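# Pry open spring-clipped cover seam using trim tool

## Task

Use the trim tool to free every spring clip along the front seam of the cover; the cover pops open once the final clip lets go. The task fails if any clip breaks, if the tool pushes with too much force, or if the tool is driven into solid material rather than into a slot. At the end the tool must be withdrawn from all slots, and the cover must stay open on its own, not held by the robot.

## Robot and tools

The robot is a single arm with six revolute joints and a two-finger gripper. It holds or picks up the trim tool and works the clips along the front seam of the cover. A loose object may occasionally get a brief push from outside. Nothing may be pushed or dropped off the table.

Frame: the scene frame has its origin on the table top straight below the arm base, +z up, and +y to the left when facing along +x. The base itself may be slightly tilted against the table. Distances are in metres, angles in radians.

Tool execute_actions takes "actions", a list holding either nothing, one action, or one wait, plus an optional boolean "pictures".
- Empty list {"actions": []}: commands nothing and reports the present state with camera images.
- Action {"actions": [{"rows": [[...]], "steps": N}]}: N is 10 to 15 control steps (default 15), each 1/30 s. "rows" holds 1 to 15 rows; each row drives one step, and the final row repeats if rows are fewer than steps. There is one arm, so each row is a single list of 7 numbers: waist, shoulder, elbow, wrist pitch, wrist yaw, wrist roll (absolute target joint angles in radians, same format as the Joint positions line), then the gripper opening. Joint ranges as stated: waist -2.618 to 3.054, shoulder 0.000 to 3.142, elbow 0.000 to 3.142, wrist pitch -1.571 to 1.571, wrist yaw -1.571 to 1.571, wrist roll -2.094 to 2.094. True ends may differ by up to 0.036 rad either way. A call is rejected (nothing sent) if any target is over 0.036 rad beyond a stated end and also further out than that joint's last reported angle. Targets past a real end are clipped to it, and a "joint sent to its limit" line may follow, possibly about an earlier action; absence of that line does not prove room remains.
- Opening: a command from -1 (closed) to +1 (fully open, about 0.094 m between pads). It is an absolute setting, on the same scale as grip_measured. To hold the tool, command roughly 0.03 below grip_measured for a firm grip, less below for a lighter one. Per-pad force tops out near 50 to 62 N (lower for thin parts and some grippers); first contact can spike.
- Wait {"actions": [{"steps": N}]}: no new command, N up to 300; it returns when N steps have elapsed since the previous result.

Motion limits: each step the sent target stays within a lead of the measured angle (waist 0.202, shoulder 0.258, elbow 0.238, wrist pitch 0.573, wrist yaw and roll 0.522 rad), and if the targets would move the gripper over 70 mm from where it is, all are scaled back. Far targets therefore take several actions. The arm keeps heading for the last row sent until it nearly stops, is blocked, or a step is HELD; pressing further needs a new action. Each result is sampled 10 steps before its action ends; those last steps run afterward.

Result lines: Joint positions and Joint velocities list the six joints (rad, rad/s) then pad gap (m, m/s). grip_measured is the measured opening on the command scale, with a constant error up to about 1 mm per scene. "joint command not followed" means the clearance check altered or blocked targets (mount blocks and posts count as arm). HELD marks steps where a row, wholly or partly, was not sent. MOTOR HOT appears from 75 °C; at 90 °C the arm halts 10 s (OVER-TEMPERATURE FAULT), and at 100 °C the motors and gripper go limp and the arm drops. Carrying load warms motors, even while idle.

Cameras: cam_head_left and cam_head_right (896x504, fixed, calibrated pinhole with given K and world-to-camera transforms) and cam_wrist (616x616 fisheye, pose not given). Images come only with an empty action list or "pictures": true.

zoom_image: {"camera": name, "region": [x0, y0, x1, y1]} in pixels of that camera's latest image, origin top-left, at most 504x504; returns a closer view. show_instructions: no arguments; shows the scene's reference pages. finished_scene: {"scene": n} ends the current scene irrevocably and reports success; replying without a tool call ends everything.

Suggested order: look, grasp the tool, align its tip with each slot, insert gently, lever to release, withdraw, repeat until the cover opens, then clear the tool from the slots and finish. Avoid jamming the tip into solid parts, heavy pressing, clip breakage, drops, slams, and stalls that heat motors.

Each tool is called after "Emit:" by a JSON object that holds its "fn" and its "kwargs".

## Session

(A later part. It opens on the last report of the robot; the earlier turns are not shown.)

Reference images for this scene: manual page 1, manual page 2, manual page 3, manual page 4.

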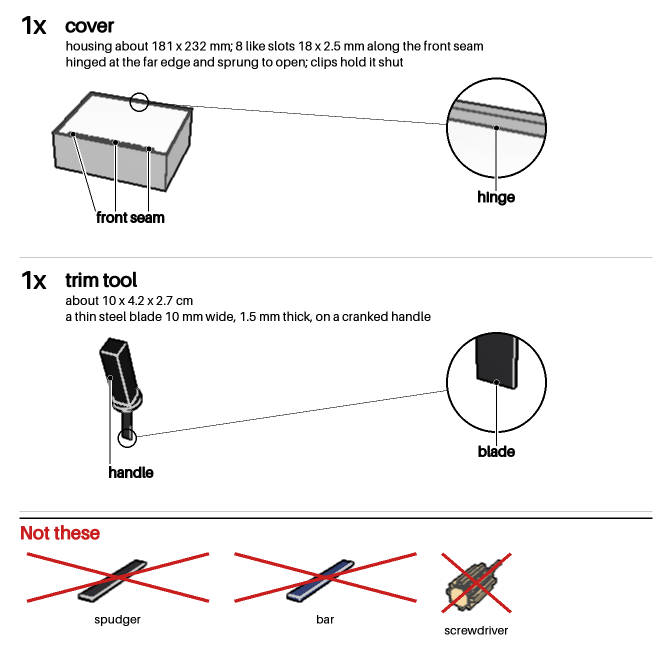

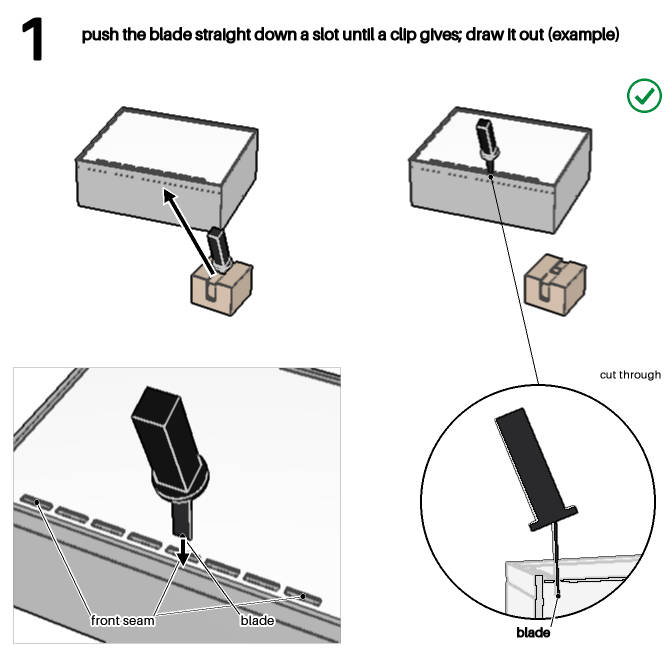

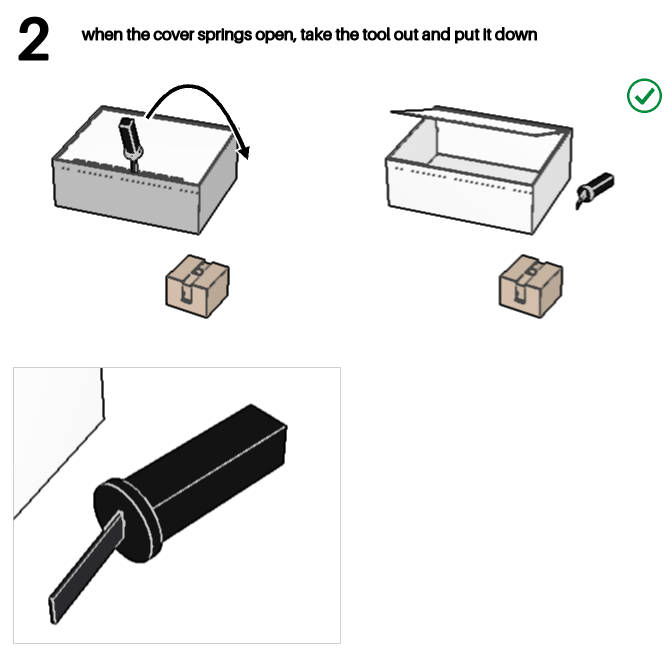

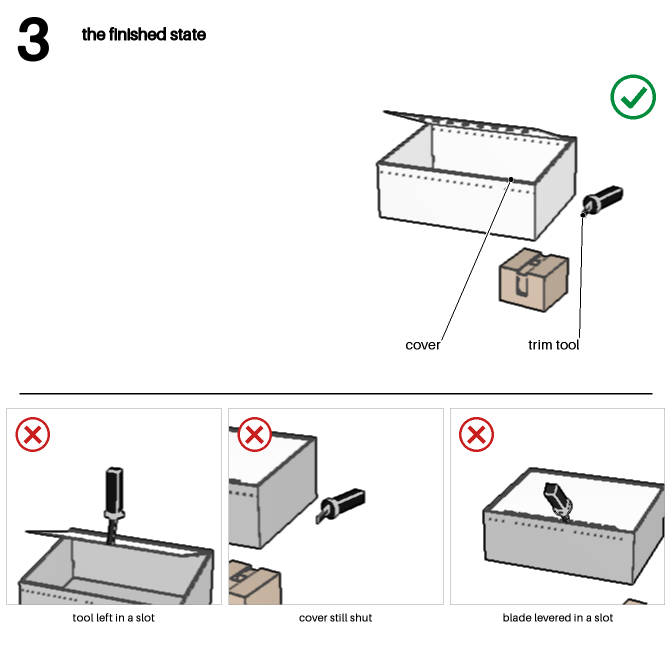

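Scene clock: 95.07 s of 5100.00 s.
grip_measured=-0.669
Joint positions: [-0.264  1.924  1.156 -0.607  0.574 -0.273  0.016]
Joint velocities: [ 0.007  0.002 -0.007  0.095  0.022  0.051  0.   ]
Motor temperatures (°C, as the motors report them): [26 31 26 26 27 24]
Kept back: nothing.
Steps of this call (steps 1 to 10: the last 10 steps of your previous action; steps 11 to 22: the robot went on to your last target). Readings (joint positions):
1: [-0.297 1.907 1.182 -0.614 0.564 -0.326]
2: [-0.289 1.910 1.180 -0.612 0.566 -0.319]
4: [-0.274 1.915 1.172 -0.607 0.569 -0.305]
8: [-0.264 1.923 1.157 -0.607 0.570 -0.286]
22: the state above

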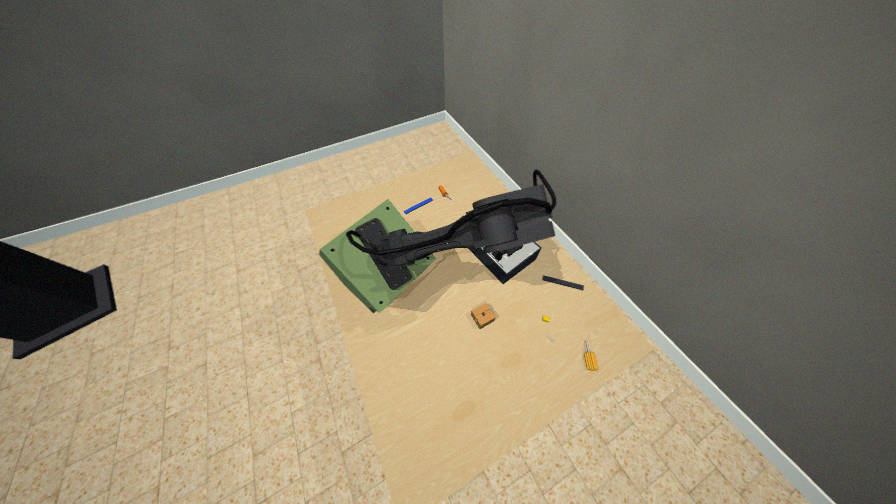

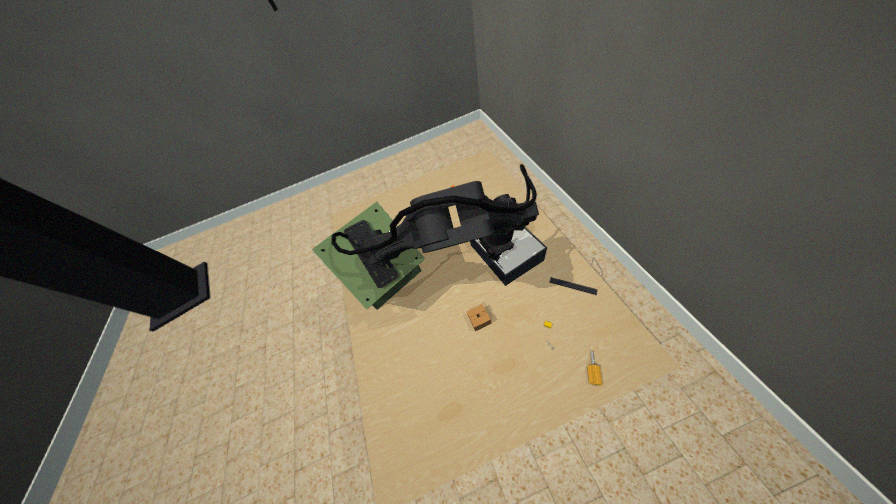

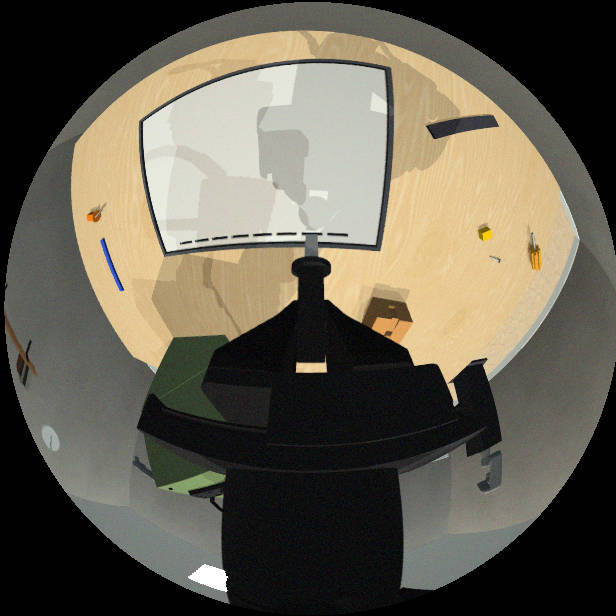

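Emit:
{"fn": "execute_actions", "kwargs": {"actions": [{"rows":[[-0.282,1.954,1.156,-0.581,0.574,-0.273,-0.69],[-0.278,1.955,1.156,-0.581,0.574,-0.273,-0.69],[-0.274,1.953,1.156,-0.585,0.574,-0.273,-0.69],[-0.274,1.947,1.156,-0.589,0.574,-0.273,-0.69],[-0.274,1.943,1.156,-0.589,0.574,-0.273,-0.69]],"steps":12}], "pictures": false}}

Emit:
{"fn": "execute_actions", "kwargs": {"actions": [{"steps":14}], "pictures": true}}

Emit:
{"fn": "zoom_image", "kwargs": {"camera": "cam_wrist", "region": [262, 210, 362, 280]}}

Scene clock: 98.10 s of 5100.00 s.
grip_measured=-0.669
Joint positions: [-0.267  1.928  1.156 -0.603  0.574 -0.272  0.016]
Joint velocities: [-0.1    0.076  0.002  0.139 -0.007  0.022 -0.001]
Motor temperatures (°C, as the motors report them): [26 31 26 26 27 24]
Steps of this call (steps 1 to 15: the robot went on to your last target; steps 16 to 89: nothing new was sent; steps 90 to 91: the first 2 steps of this action). Readings (joint positions):
90: [-0.265 1.926 1.156 -0.606 0.574 -0.272]
91: the state above

Scene clock: 98.57 s of 5100.00 s.
grip_measured=-0.669
Joint positions: [-0.274  1.935  1.156 -0.601  0.574 -0.272  0.016]
Joint velocities: [ 0.012  0.012  0.002 -0.037  0.066 -0.037  0.   ]
Motor temperatures (°C, as the motors report them): [26 31 26 26 27 24]
Kept back: nothing.
Steps of this call (steps 1 to 10: the last 10 steps of your previous action; steps 11 to 14: the robot went on to your last target). Readings (joint positions):
1: [-0.270 1.931 1.156 -0.602 0.574 -0.272]
2: [-0.272 1.934 1.156 -0.602 0.574 -0.272]
4: [-0.274 1.935 1.156 -0.602 0.574 -0.272]
8: [-0.274 1.935 1.156 -0.601 0.574 -0.272]
14: the state above

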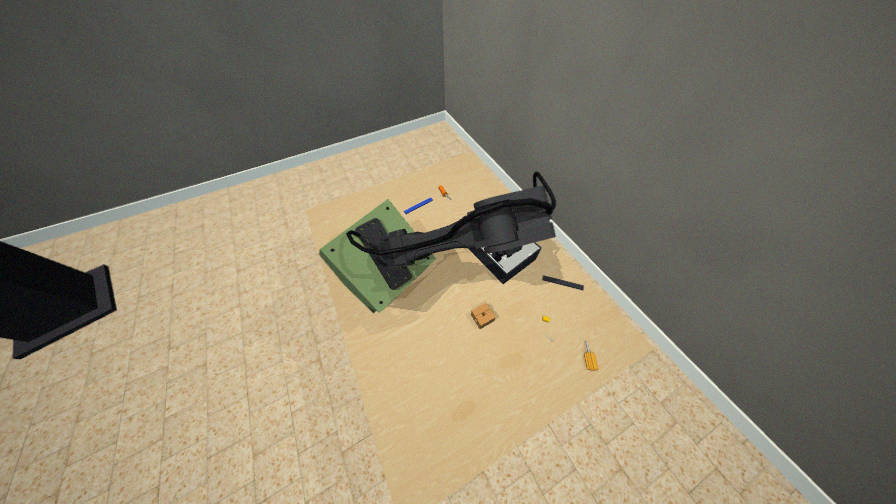

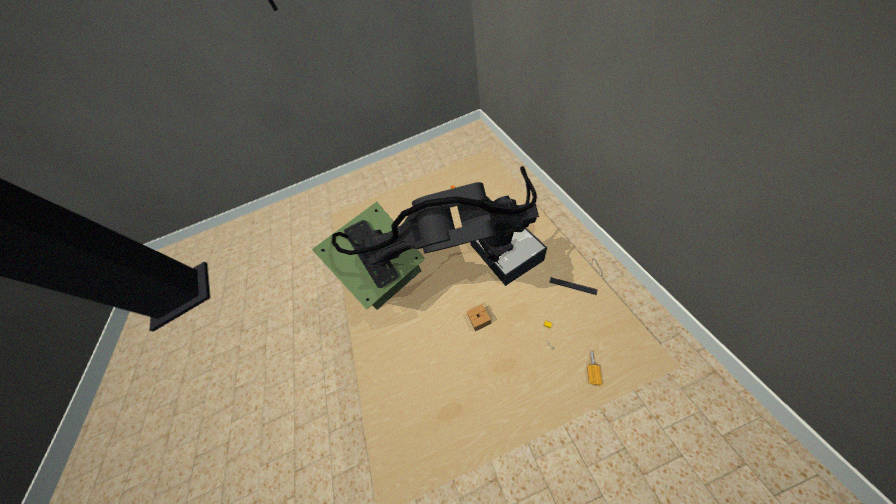

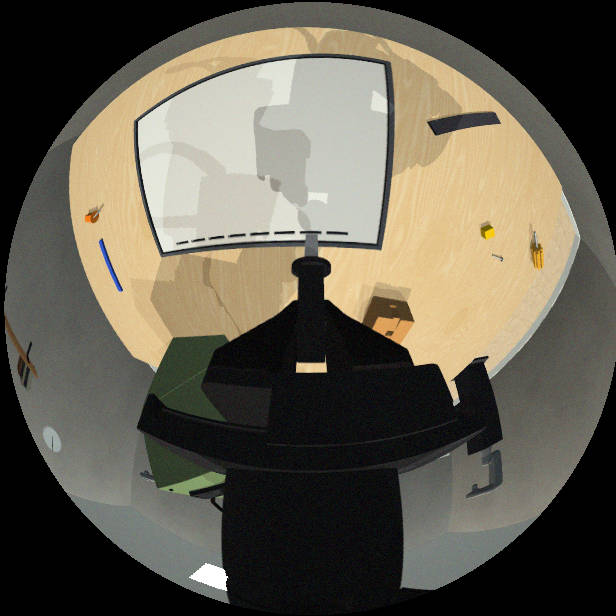

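Region (262, 210, 362, 280) of cam_wrist's 616x616 image, scaled by 5.040, with more detail than that image has; it fills the top 353 rows of this view, and the rest is white.

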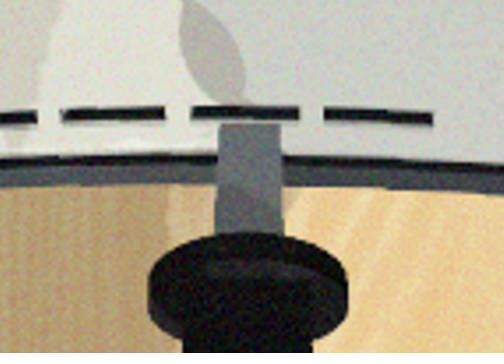

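Emit:
{"fn": "execute_actions", "kwargs": {"actions": [{"rows":[[-0.244,1.935,1.156,-0.570,0.574,-0.272,-0.69],[-0.250,1.935,1.156,-0.570,0.574,-0.272,-0.69],[-0.255,1.935,1.156,-0.573,0.574,-0.272,-0.69],[-0.255,1.935,1.156,-0.576,0.574,-0.272,-0.69]],"steps":12}], "pictures": false}}

Emit:
{"fn": "execute_actions", "kwargs": {"actions": [{"steps":14}], "pictures": true}}

Emit:
{"fn": "zoom_image", "kwargs": {"camera": "cam_wrist", "region": [262, 210, 362, 280]}}

Scene clock: 100.73 s of 5100.00 s.
grip_measured=-0.669
Joint positions: [-0.272  1.935  1.156 -0.598  0.574 -0.272  0.016]
Joint velocities: [ 0.046 -0.012  0.007  0.154 -0.051 -0.022  0.001]
Motor temperatures (°C, as the motors report them): [26 31 26 26 27 24]
Steps of this call (steps 1 to 15: the robot went on to your last target; steps 16 to 63: nothing new was sent; steps 64 to 65: the first 2 steps of this action). Readings (joint positions):
64: [-0.273 1.935 1.156 -0.600 0.574 -0.272]
65: the state above

Scene clock: 101.20 s of 5100.00 s.
grip_measured=-0.669
Joint positions: [-0.271  1.935  1.156 -0.593  0.574 -0.272  0.016]
Joint velocities: [ 0.002  0.007  0.002 -0.022 -0.051 -0.066 -0.   ]
Motor temperatures (°C, as the motors report them): [26 31 26 26 27 24]
Kept back: nothing.
Steps of this call (steps 1 to 10: the last 10 steps of your previous action; steps 11 to 14: the robot went on to your last target). Readings (joint positions):
1: [-0.272 1.935 1.156 -0.596 0.574 -0.272]
2: [-0.271 1.935 1.156 -0.595 0.574 -0.272]
4: [-0.271 1.935 1.156 -0.594 0.574 -0.272]
8: [-0.271 1.935 1.156 -0.593 0.574 -0.272]
14: the state above

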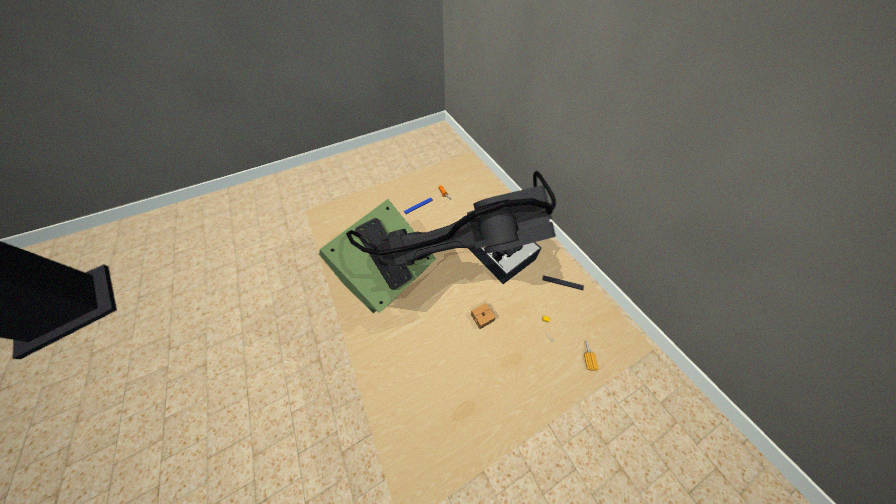

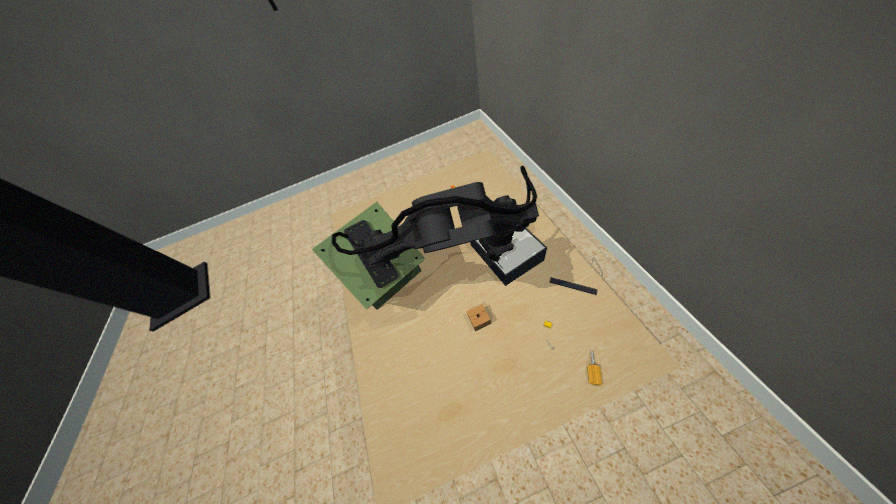

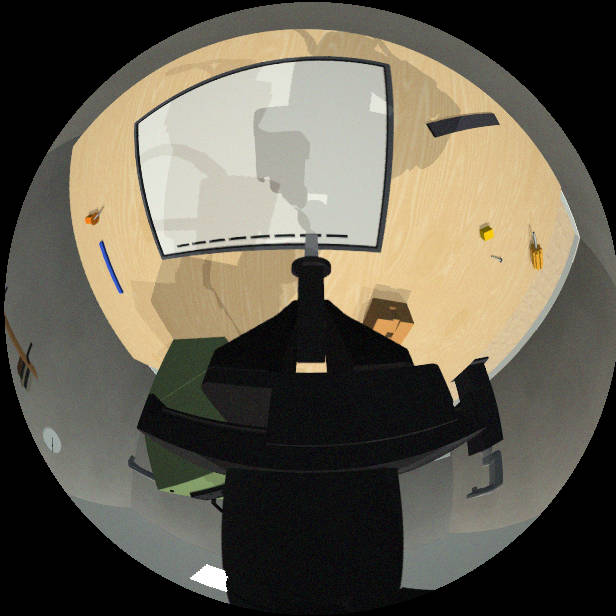

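Region (262, 210, 362, 280) of cam_wrist's 616x616 image, scaled by 5.040, with more detail than that image has; it fills the top 353 rows of this view, and the rest is white.

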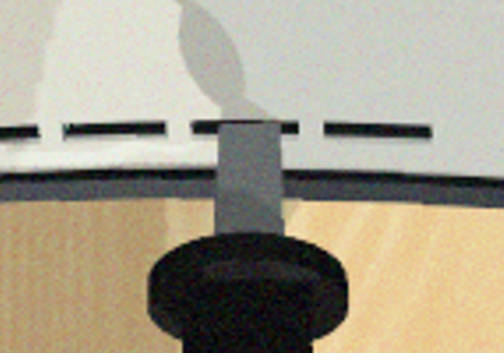

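Emit:
{"fn": "execute_actions", "kwargs": {"actions": [{"rows":[[-0.271,1.965,1.156,-0.576,0.574,-0.272,-0.69],[-0.271,1.965,1.156,-0.575,0.574,-0.272,-0.69],[-0.271,1.961,1.156,-0.573,0.574,-0.272,-0.69],[-0.271,1.954,1.156,-0.571,0.574,-0.272,-0.69],[-0.271,1.950,1.156,-0.569,0.574,-0.272,-0.69]],"steps":12}], "pictures": false}}

Emit:
{"fn": "execute_actions", "kwargs": {"actions": [{"steps":14}], "pictures": true}}

Emit:
{"fn": "zoom_image", "kwargs": {"camera": "cam_wrist", "region": [262, 210, 362, 280]}}

Scene clock: 102.53 s of 5100.00 s.
grip_measured=-0.669
Joint positions: [-0.271  1.939  1.156 -0.592  0.574 -0.272  0.016]
Joint velocities: [ 0.002  0.081  0.012  0.007  0.007 -0.022 -0.   ]
Motor temperatures (°C, as the motors report them): [26 31 26 26 27 24]
Steps of this call (steps 1 to 15: the robot went on to your last target; steps 16 to 38: nothing new was sent; steps 39 to 40: the first 2 steps of this action). Readings (joint positions):
39: [-0.271 1.936 1.156 -0.593 0.574 -0.272]
40: the state above

Scene clock: 103.00 s of 5100.00 s.
grip_measured=-0.669
Joint positions: [-0.271  1.944  1.156 -0.588  0.574 -0.272  0.016]
Joint velocities: [-0.002 -0.012 -0.007  0.037  0.066 -0.022  0.   ]
Motor temperatures (°C, as the motors report them): [26 31 26 26 27 24]
Kept back: nothing.
Steps of this call (steps 1 to 10: the last 10 steps of your previous action; steps 11 to 14: the robot went on to your last target). Readings (joint positions):
1: [-0.271 1.941 1.156 -0.591 0.574 -0.272]
2: [-0.271 1.943 1.156 -0.591 0.574 -0.272]
4: [-0.271 1.944 1.156 -0.590 0.574 -0.272]
8: [-0.271 1.944 1.156 -0.588 0.574 -0.272]
14: the state above

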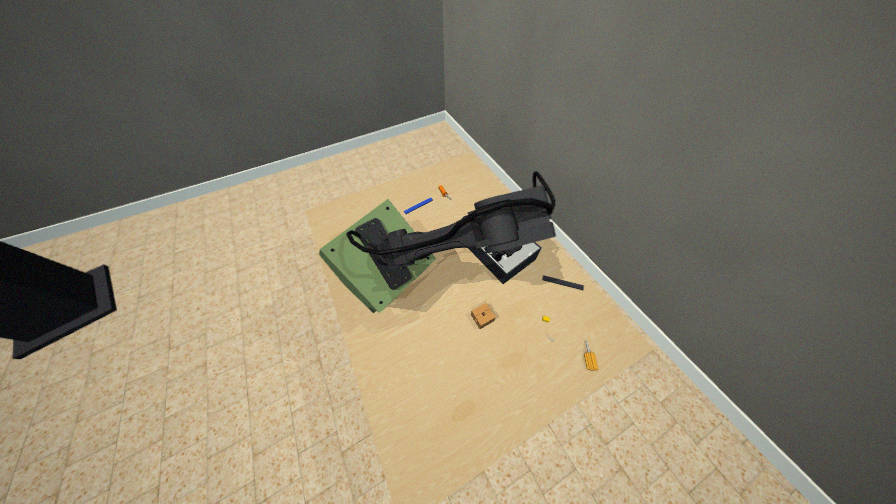

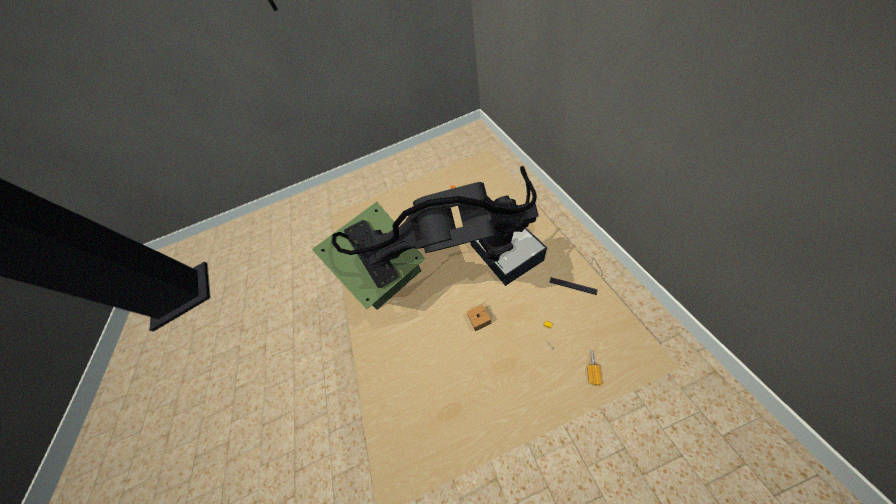

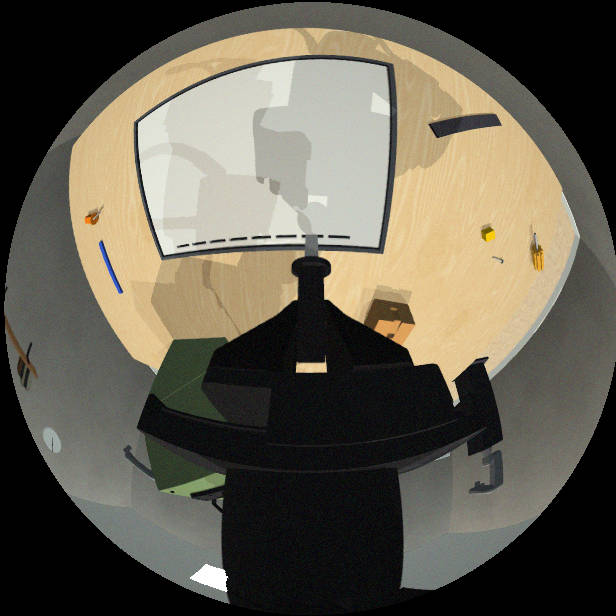

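Region (262, 210, 362, 280) of cam_wrist's 616x616 image, scaled by 5.040, with more detail than that image has; it fills the top 353 rows of this view, and the rest is white.

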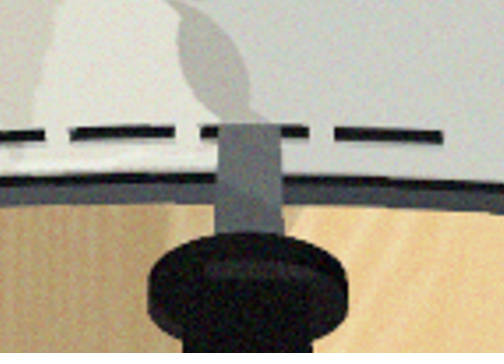

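Emit:
{"fn": "execute_actions", "kwargs": {"actions": [{"rows":[[-0.271,1.974,1.156,-0.570,0.574,-0.272,-0.69],[-0.283,1.975,1.156,-0.568,0.574,-0.272,-0.69],[-0.279,1.973,1.156,-0.566,0.574,-0.272,-0.69],[-0.277,1.967,1.156,-0.564,0.574,-0.272,-0.69],[-0.277,1.964,1.156,-0.562,0.574,-0.272,-0.69],[-0.277,1.963,1.156,-0.560,0.574,-0.272,-0.69]],"steps":12}], "pictures": false}}

Emit:
{"fn": "execute_actions", "kwargs": {"actions": [{"steps":14}], "pictures": true}}

Emit:
{"fn": "zoom_image", "kwargs": {"camera": "cam_wrist", "region": [262, 210, 362, 280]}}

Scene clock: 103.87 s of 5100.00 s.
grip_measured=-0.669
Joint positions: [-0.272  1.948  1.156 -0.586  0.574 -0.272  0.016]
Joint velocities: [-0.027  0.105 -0.002  0.037  0.007 -0.022  0.001]
Motor temperatures (°C, as the motors report them): [26 31 26 26 27 24]
Steps of this call (steps 1 to 15: the robot went on to your last target; steps 16 to 24: nothing new was sent; steps 25 to 26: the first 2 steps of this action). Readings (joint positions):
25: [-0.271 1.945 1.156 -0.587 0.574 -0.272]
26: the state above

Scene clock: 104.33 s of 5100.00 s.
grip_measured=-0.669
Joint positions: [-0.274  1.954  1.156 -0.577  0.574 -0.272  0.016]
Joint velocities: [-0.012  0.002 -0.017 -0.051 -0.007 -0.051  0.001]
Motor temperatures (°C, as the motors report them): [26 31 26 26 27 24]
Kept back: nothing.
Steps of this call (steps 1 to 10: the last 10 steps of your previous action; steps 11 to 14: the robot went on to your last target). Readings (joint positions):
1: [-0.273 1.951 1.156 -0.585 0.574 -0.272]
2: [-0.274 1.954 1.156 -0.580 0.574 -0.272]
4: [-0.274 1.954 1.156 -0.578 0.574 -0.272]
8: [-0.274 1.954 1.156 -0.577 0.574 -0.272]
14: the state above

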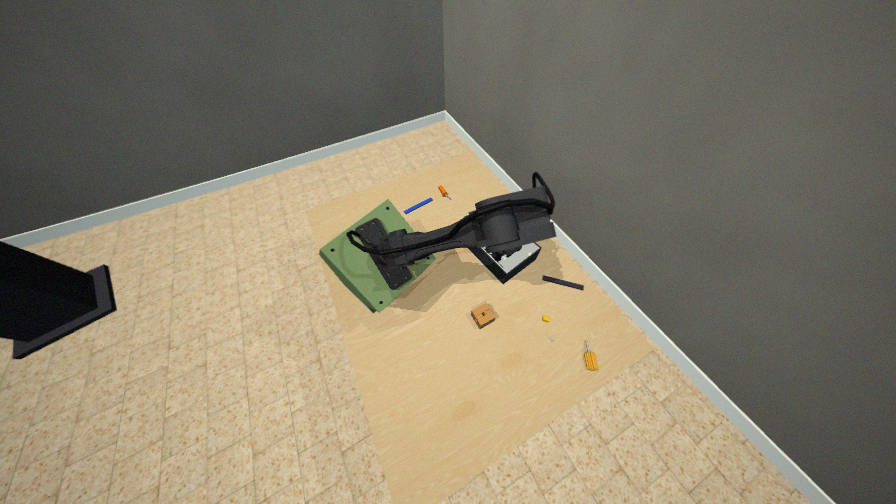

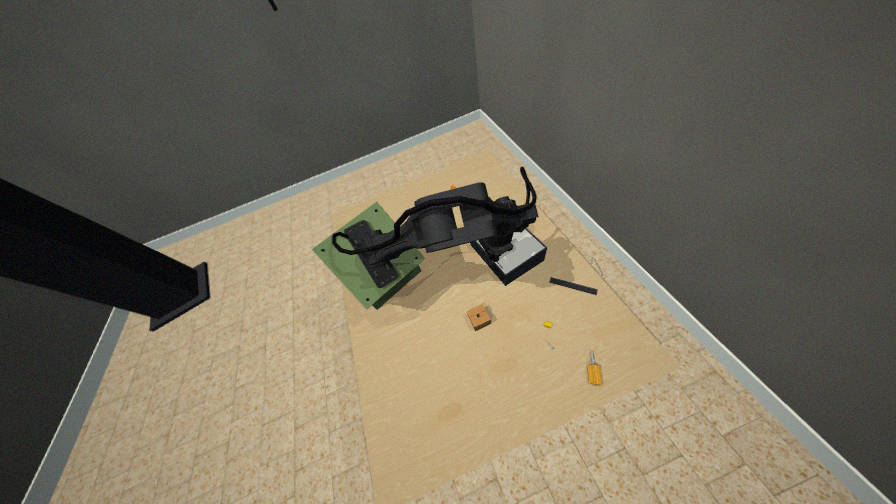

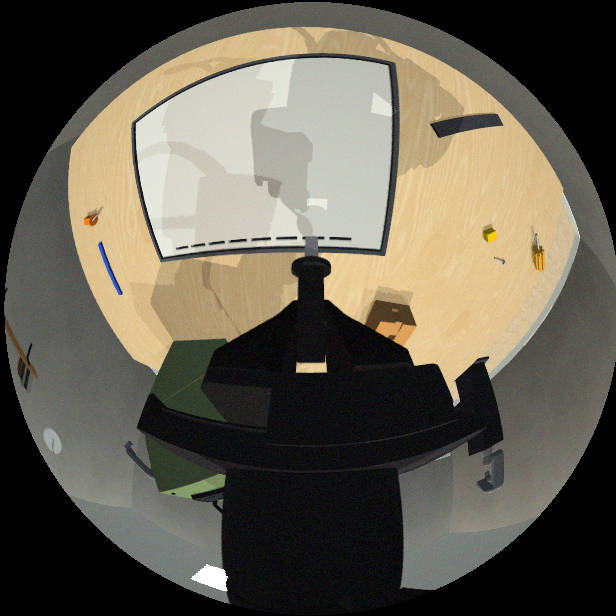

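Region (262, 210, 362, 280) of cam_wrist's 616x616 image, scaled by 5.040, with more detail than that image has; it fills the top 353 rows of this view, and the rest is white.

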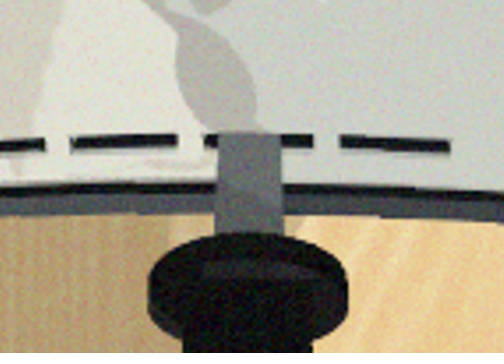

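Emit:
{"fn": "execute_actions", "kwargs": {"actions": [{"rows":[[-0.278,1.978,1.156,-0.560,0.574,-0.272,-0.69],[-0.278,1.982,1.156,-0.560,0.574,-0.272,-0.69],[-0.278,1.984,1.156,-0.560,0.574,-0.272,-0.69],[-0.278,1.986,1.156,-0.560,0.574,-0.272,-0.69],[-0.278,1.988,1.156,-0.559,0.574,-0.272,-0.69],[-0.278,1.990,1.156,-0.559,0.574,-0.272,-0.69],[-0.278,1.992,1.156,-0.558,0.574,-0.272,-0.69],[-0.278,1.994,1.156,-0.558,0.574,-0.272,-0.69],[-0.278,1.996,1.156,-0.557,0.574,-0.272,-0.69],[-0.278,1.998,1.156,-0.557,0.574,-0.272,-0.69],[-0.278,2.000,1.156,-0.556,0.574,-0.272,-0.69],[-0.278,2.002,1.156,-0.556,0.574,-0.272,-0.69]],"steps":14}], "pictures": false}}

Emit:
{"fn": "execute_actions", "kwargs": {"actions": [{"steps":12}], "pictures": false}}

Scene clock: 105.20 s of 5100.00 s.
grip_measured=-0.669
Joint positions: [-0.274  1.961  1.156 -0.575  0.574 -0.272  0.016]
Joint velocities: [0.012 0.115 0.007 0.037 0.022 0.081 0.001]
Motor temperatures (°C, as the motors report them): [26 31 26 26 27 24]
Steps of this call (steps 1 to 15: the robot went on to your last target; steps 16 to 22: nothing new was sent; steps 23 to 26: the first 4 steps of this action). Readings (joint positions):
23: [-0.274 1.954 1.156 -0.577 0.574 -0.272]
24: [-0.274 1.955 1.156 -0.577 0.574 -0.272]
26: the state above

Scene clock: 105.60 s of 5100.00 s.
grip_measured=-0.669
Joint positions: [-0.274  1.977  1.156 -0.559  0.579 -0.272  0.016]
Joint velocities: [-0.002  0.012  0.002 -0.007 -0.037 -0.007  0.001]
Motor temperatures (°C, as the motors report them): [26 31 26 26 27 24]
Kept back: nothing.
Steps of this call (steps 1 to 10: the last 10 steps of your previous action; steps 11 to 12: the robot went on to your last target). Readings (joint positions):
1: [-0.274 1.965 1.156 -0.571 0.574 -0.272]
2: [-0.274 1.968 1.156 -0.569 0.574 -0.272]
4: [-0.274 1.972 1.156 -0.564 0.576 -0.272]
8: [-0.274 1.977 1.156 -0.559 0.579 -0.272]
12: the state above

Emit:
{"fn": "execute_actions", "kwargs": {"actions": [{"rows":[[-0.274,1.960,1.156,-0.578,0.570,-0.272,-0.69],[-0.274,1.954,1.156,-0.583,0.570,-0.272,-0.69],[-0.274,1.950,1.156,-0.586,0.570,-0.272,-0.69],[-0.274,1.946,1.156,-0.589,0.570,-0.272,-0.69],[-0.274,1.942,1.156,-0.592,0.570,-0.272,-0.69],[-0.274,1.938,1.156,-0.595,0.570,-0.272,-0.69],[-0.274,1.934,1.156,-0.598,0.570,-0.272,-0.69],[-0.272,1.930,1.156,-0.601,0.570,-0.272,-0.69],[-0.268,1.926,1.156,-0.604,0.570,-0.272,-0.69],[-0.264,1.922,1.156,-0.607,0.572,-0.272,-0.69],[-0.260,1.918,1.156,-0.610,0.574,-0.272,-0.69],[-0.257,1.915,1.156,-0.613,0.574,-0.272,-0.69],[-0.255,1.913,1.156,-0.614,0.574,-0.272,-0.69]],"steps":15}], "pictures": false}}

Emit:
{"fn": "execute_actions", "kwargs": {"actions": [{"steps":20}], "pictures": false}}

Scene clock: 108.50 s of 5100.00 s.
grip_measured=-0.669
Joint positions: [-0.274  1.97   1.156 -0.563  0.579 -0.272  0.016]
Joint velocities: [-0.002 -0.085 -0.007  0.037 -0.022 -0.051 -0.001]
Motor temperatures (°C, as the motors report them): [26 31 26 26 27 24]
Steps of this call (steps 1 to 30: the robot went on to your last target; steps 31 to 82: nothing new was sent; steps 83 to 87: the first 5 steps of this action). Readings (joint positions):
83: [-0.274 1.977 1.156 -0.559 0.579 -0.272]
84: [-0.274 1.976 1.156 -0.559 0.579 -0.272]
86: [-0.274 1.972 1.156 -0.561 0.579 -0.272]
87: the state above

Scene clock: 109.17 s of 5100.00 s.
grip_measured=-0.669
Joint positions: [-0.274  1.93   1.156 -0.596  0.579 -0.272  0.016]
Joint velocities: [-0.002 -0.007 -0.012  0.022  0.022 -0.007 -0.   ]
Motor temperatures (°C, as the motors report them): [26 31 26 26 27 24]
Kept back: nothing.
Steps of this call (steps 1 to 10: the last 10 steps of your previous action; steps 11 to 20: the robot went on to your last target). Readings (joint positions):
1: [-0.274 1.966 1.156 -0.566 0.579 -0.272]
2: [-0.274 1.962 1.156 -0.569 0.579 -0.272]
4: [-0.274 1.954 1.156 -0.575 0.579 -0.272]
8: [-0.274 1.937 1.156 -0.589 0.579 -0.272]
20: the state above

Emit:
{"fn": "execute_actions", "kwargs": {"actions": [{"rows":[[-0.245,1.930,1.145,-0.596,0.585,-0.258,-0.69],[-0.240,1.930,1.135,-0.596,0.587,-0.252,-0.69],[-0.234,1.940,1.132,-0.590,0.589,-0.246,-0.69],[-0.228,1.952,1.130,-0.582,0.590,-0.240,-0.69],[-0.222,1.960,1.128,-0.578,0.591,-0.235,-0.69],[-0.217,1.964,1.126,-0.575,0.592,-0.230,-0.69],[-0.212,1.967,1.124,-0.572,0.593,-0.225,-0.69],[-0.208,1.970,1.122,-0.570,0.593,-0.220,-0.69],[-0.205,1.972,1.121,-0.568,0.593,-0.217,-0.69],[-0.203,1.972,1.120,-0.568,0.593,-0.215,-0.69]],"steps":15}], "pictures": false}}

Emit:
{"fn": "execute_actions", "kwargs": {"actions": [{"steps":22}], "pictures": true}}

Emit:
{"fn": "zoom_image", "kwargs": {"camera": "cam_wrist", "region": [262, 210, 362, 280]}}

Scene clock: 110.17 s of 5100.00 s.
grip_measured=-0.669
Joint positions: [-0.257  1.932  1.156 -0.596  0.582 -0.26   0.016]
Joint velocities: [ 0.193  0.046 -0.002  0.11   0.007  0.125 -0.   ]
Motor temperatures (°C, as the motors report them): [26 31 26 26 27 24]
Steps of this call (steps 1 to 15: the robot went on to your last target; steps 16 to 25: nothing new was sent; steps 26 to 30: the first 5 steps of this action). Readings (joint positions):
26: [-0.274 1.930 1.156 -0.597 0.579 -0.272]
27: [-0.272 1.930 1.156 -0.597 0.579 -0.269]
29: [-0.263 1.930 1.156 -0.597 0.580 -0.263]
30: the state above

Scene clock: 110.90 s of 5100.00 s.
grip_measured=-0.669
Joint positions: [-0.219  1.959  1.14  -0.585  0.584 -0.224  0.016]
Joint velocities: [ 0.002  0.012 -0.012  0.051  0.037  0.051  0.   ]
Motor temperatures (°C, as the motors report them): [26 31 26 26 27 24]
Kept back: nothing.
Steps of this call (steps 1 to 10: the last 10 steps of your previous action; steps 11 to 22: the robot went on to your last target). Readings (joint positions):
1: [-0.250 1.934 1.156 -0.595 0.582 -0.255]
2: [-0.243 1.939 1.156 -0.593 0.583 -0.251]
4: [-0.230 1.949 1.156 -0.590 0.583 -0.243]
8: [-0.219 1.959 1.143 -0.585 0.583 -0.232]
22: the state above

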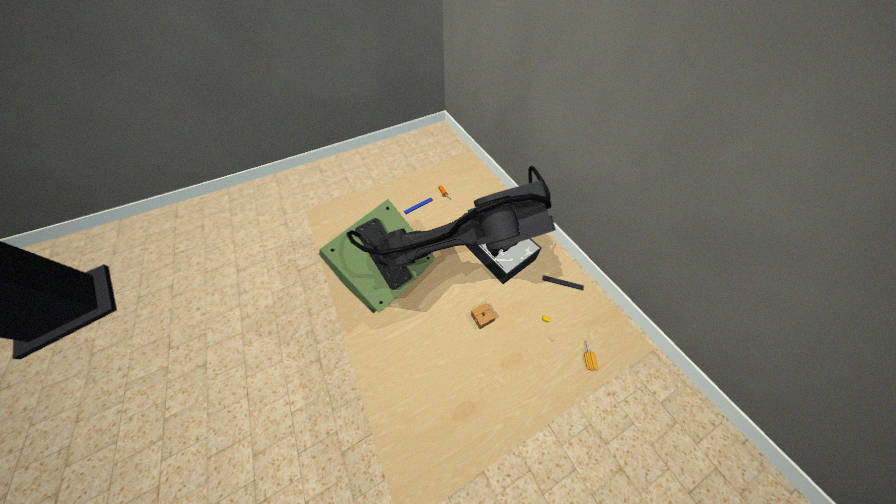

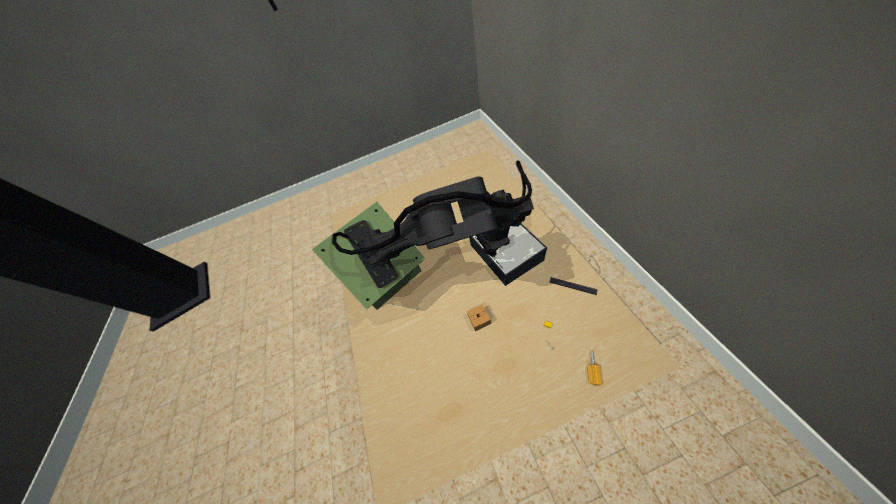

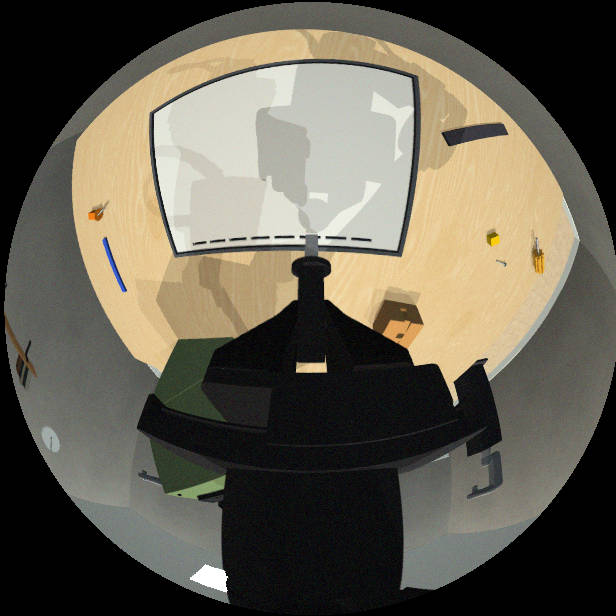

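Region (262, 210, 362, 280) of cam_wrist's 616x616 image, scaled by 5.040, with more detail than that image has; it fills the top 353 rows of this view, and the rest is white.

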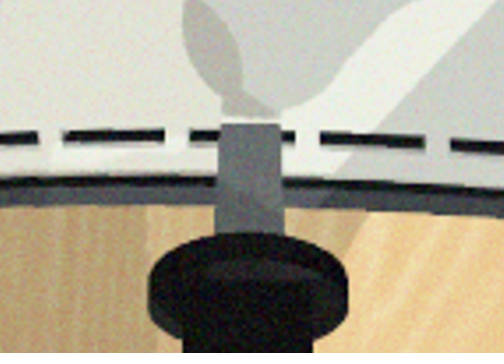

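Emit:
{"fn": "execute_actions", "kwargs": {"actions": [{"rows":[[-0.232,1.989,1.140,-0.585,0.584,-0.224,-0.69],[-0.228,1.990,1.140,-0.585,0.584,-0.224,-0.69],[-0.224,1.988,1.140,-0.585,0.584,-0.224,-0.69],[-0.223,1.982,1.140,-0.585,0.584,-0.224,-0.69],[-0.223,1.977,1.140,-0.585,0.584,-0.224,-0.69]],"steps":12}], "pictures": false}}

Emit:
{"fn": "execute_actions", "kwargs": {"actions": [{"steps":14}], "pictures": true}}

Emit:
{"fn": "zoom_image", "kwargs": {"camera": "cam_wrist", "region": [262, 210, 362, 280]}}

Scene clock: 111.77 s of 5100.00 s.
grip_measured=-0.669
Joint positions: [-0.221  1.963  1.14  -0.585  0.584 -0.224  0.016]
Joint velocities: [-0.051  0.081  0.012 -0.037 -0.022  0.037  0.   ]
Motor temperatures (°C, as the motors report them): [26 31 26 26 27 24]
Steps of this call (steps 1 to 15: the robot went on to your last target; steps 16 to 24: nothing new was sent; steps 25 to 26: the first 2 steps of this action). Readings (joint positions):
25: [-0.220 1.961 1.140 -0.585 0.584 -0.224]
26: the state above

Scene clock: 112.23 s of 5100.00 s.
grip_measured=-0.669
Joint positions: [-0.224  1.97   1.14  -0.585  0.584 -0.224  0.016]
Joint velocities: [ 0.002  0.007 -0.007  0.022  0.022 -0.051  0.   ]
Motor temperatures (°C, as the motors report them): [26 31 26 26 27 24]
Kept back: nothing.
Steps of this call (steps 1 to 10: the last 10 steps of your previous action; steps 11 to 14: the robot went on to your last target). Readings (joint positions):
1: [-0.223 1.966 1.140 -0.585 0.584 -0.224]
2: [-0.224 1.969 1.140 -0.585 0.584 -0.224]
4: [-0.224 1.970 1.140 -0.585 0.584 -0.224]
8: [-0.224 1.970 1.140 -0.585 0.584 -0.224]
14: the state above

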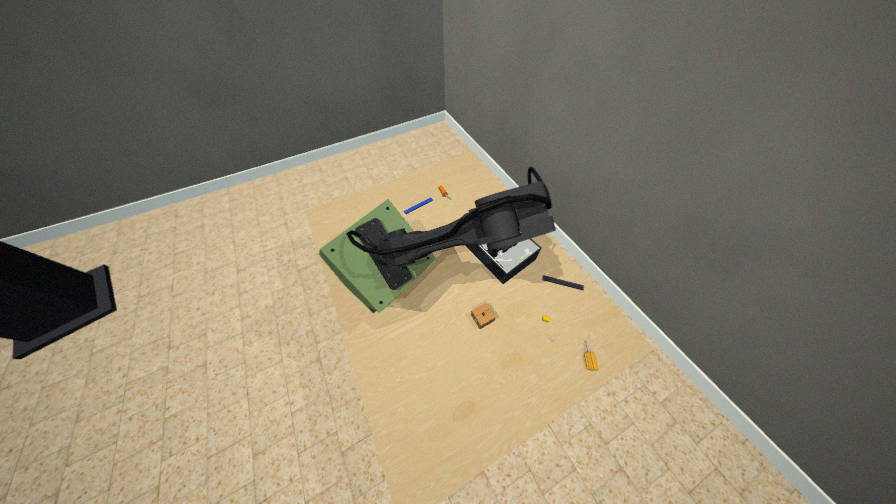

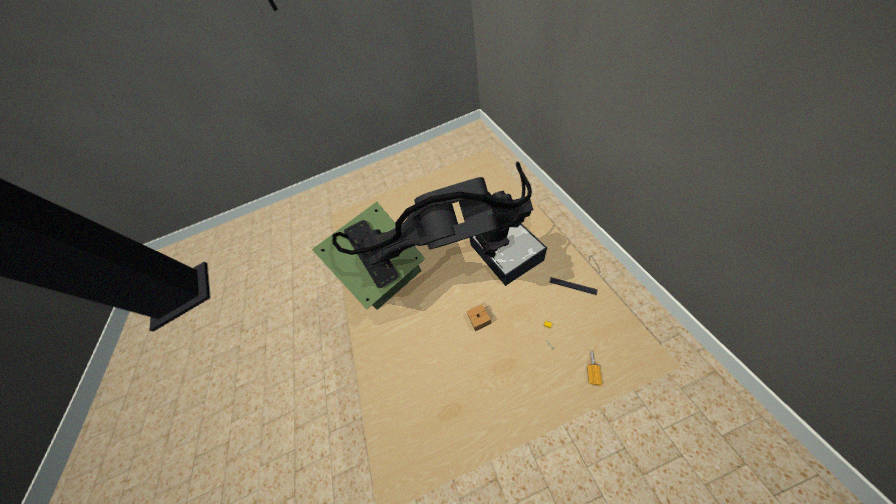

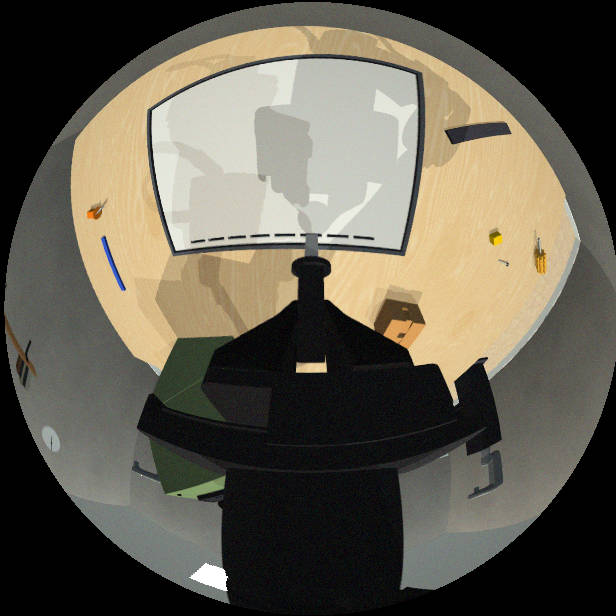

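Region (262, 210, 362, 280) of cam_wrist's 616x616 image, scaled by 5.040, with more detail than that image has; it fills the top 353 rows of this view, and the rest is white.

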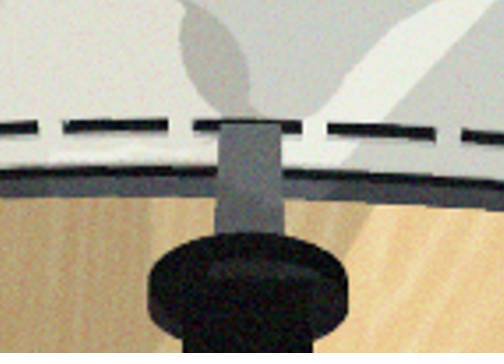

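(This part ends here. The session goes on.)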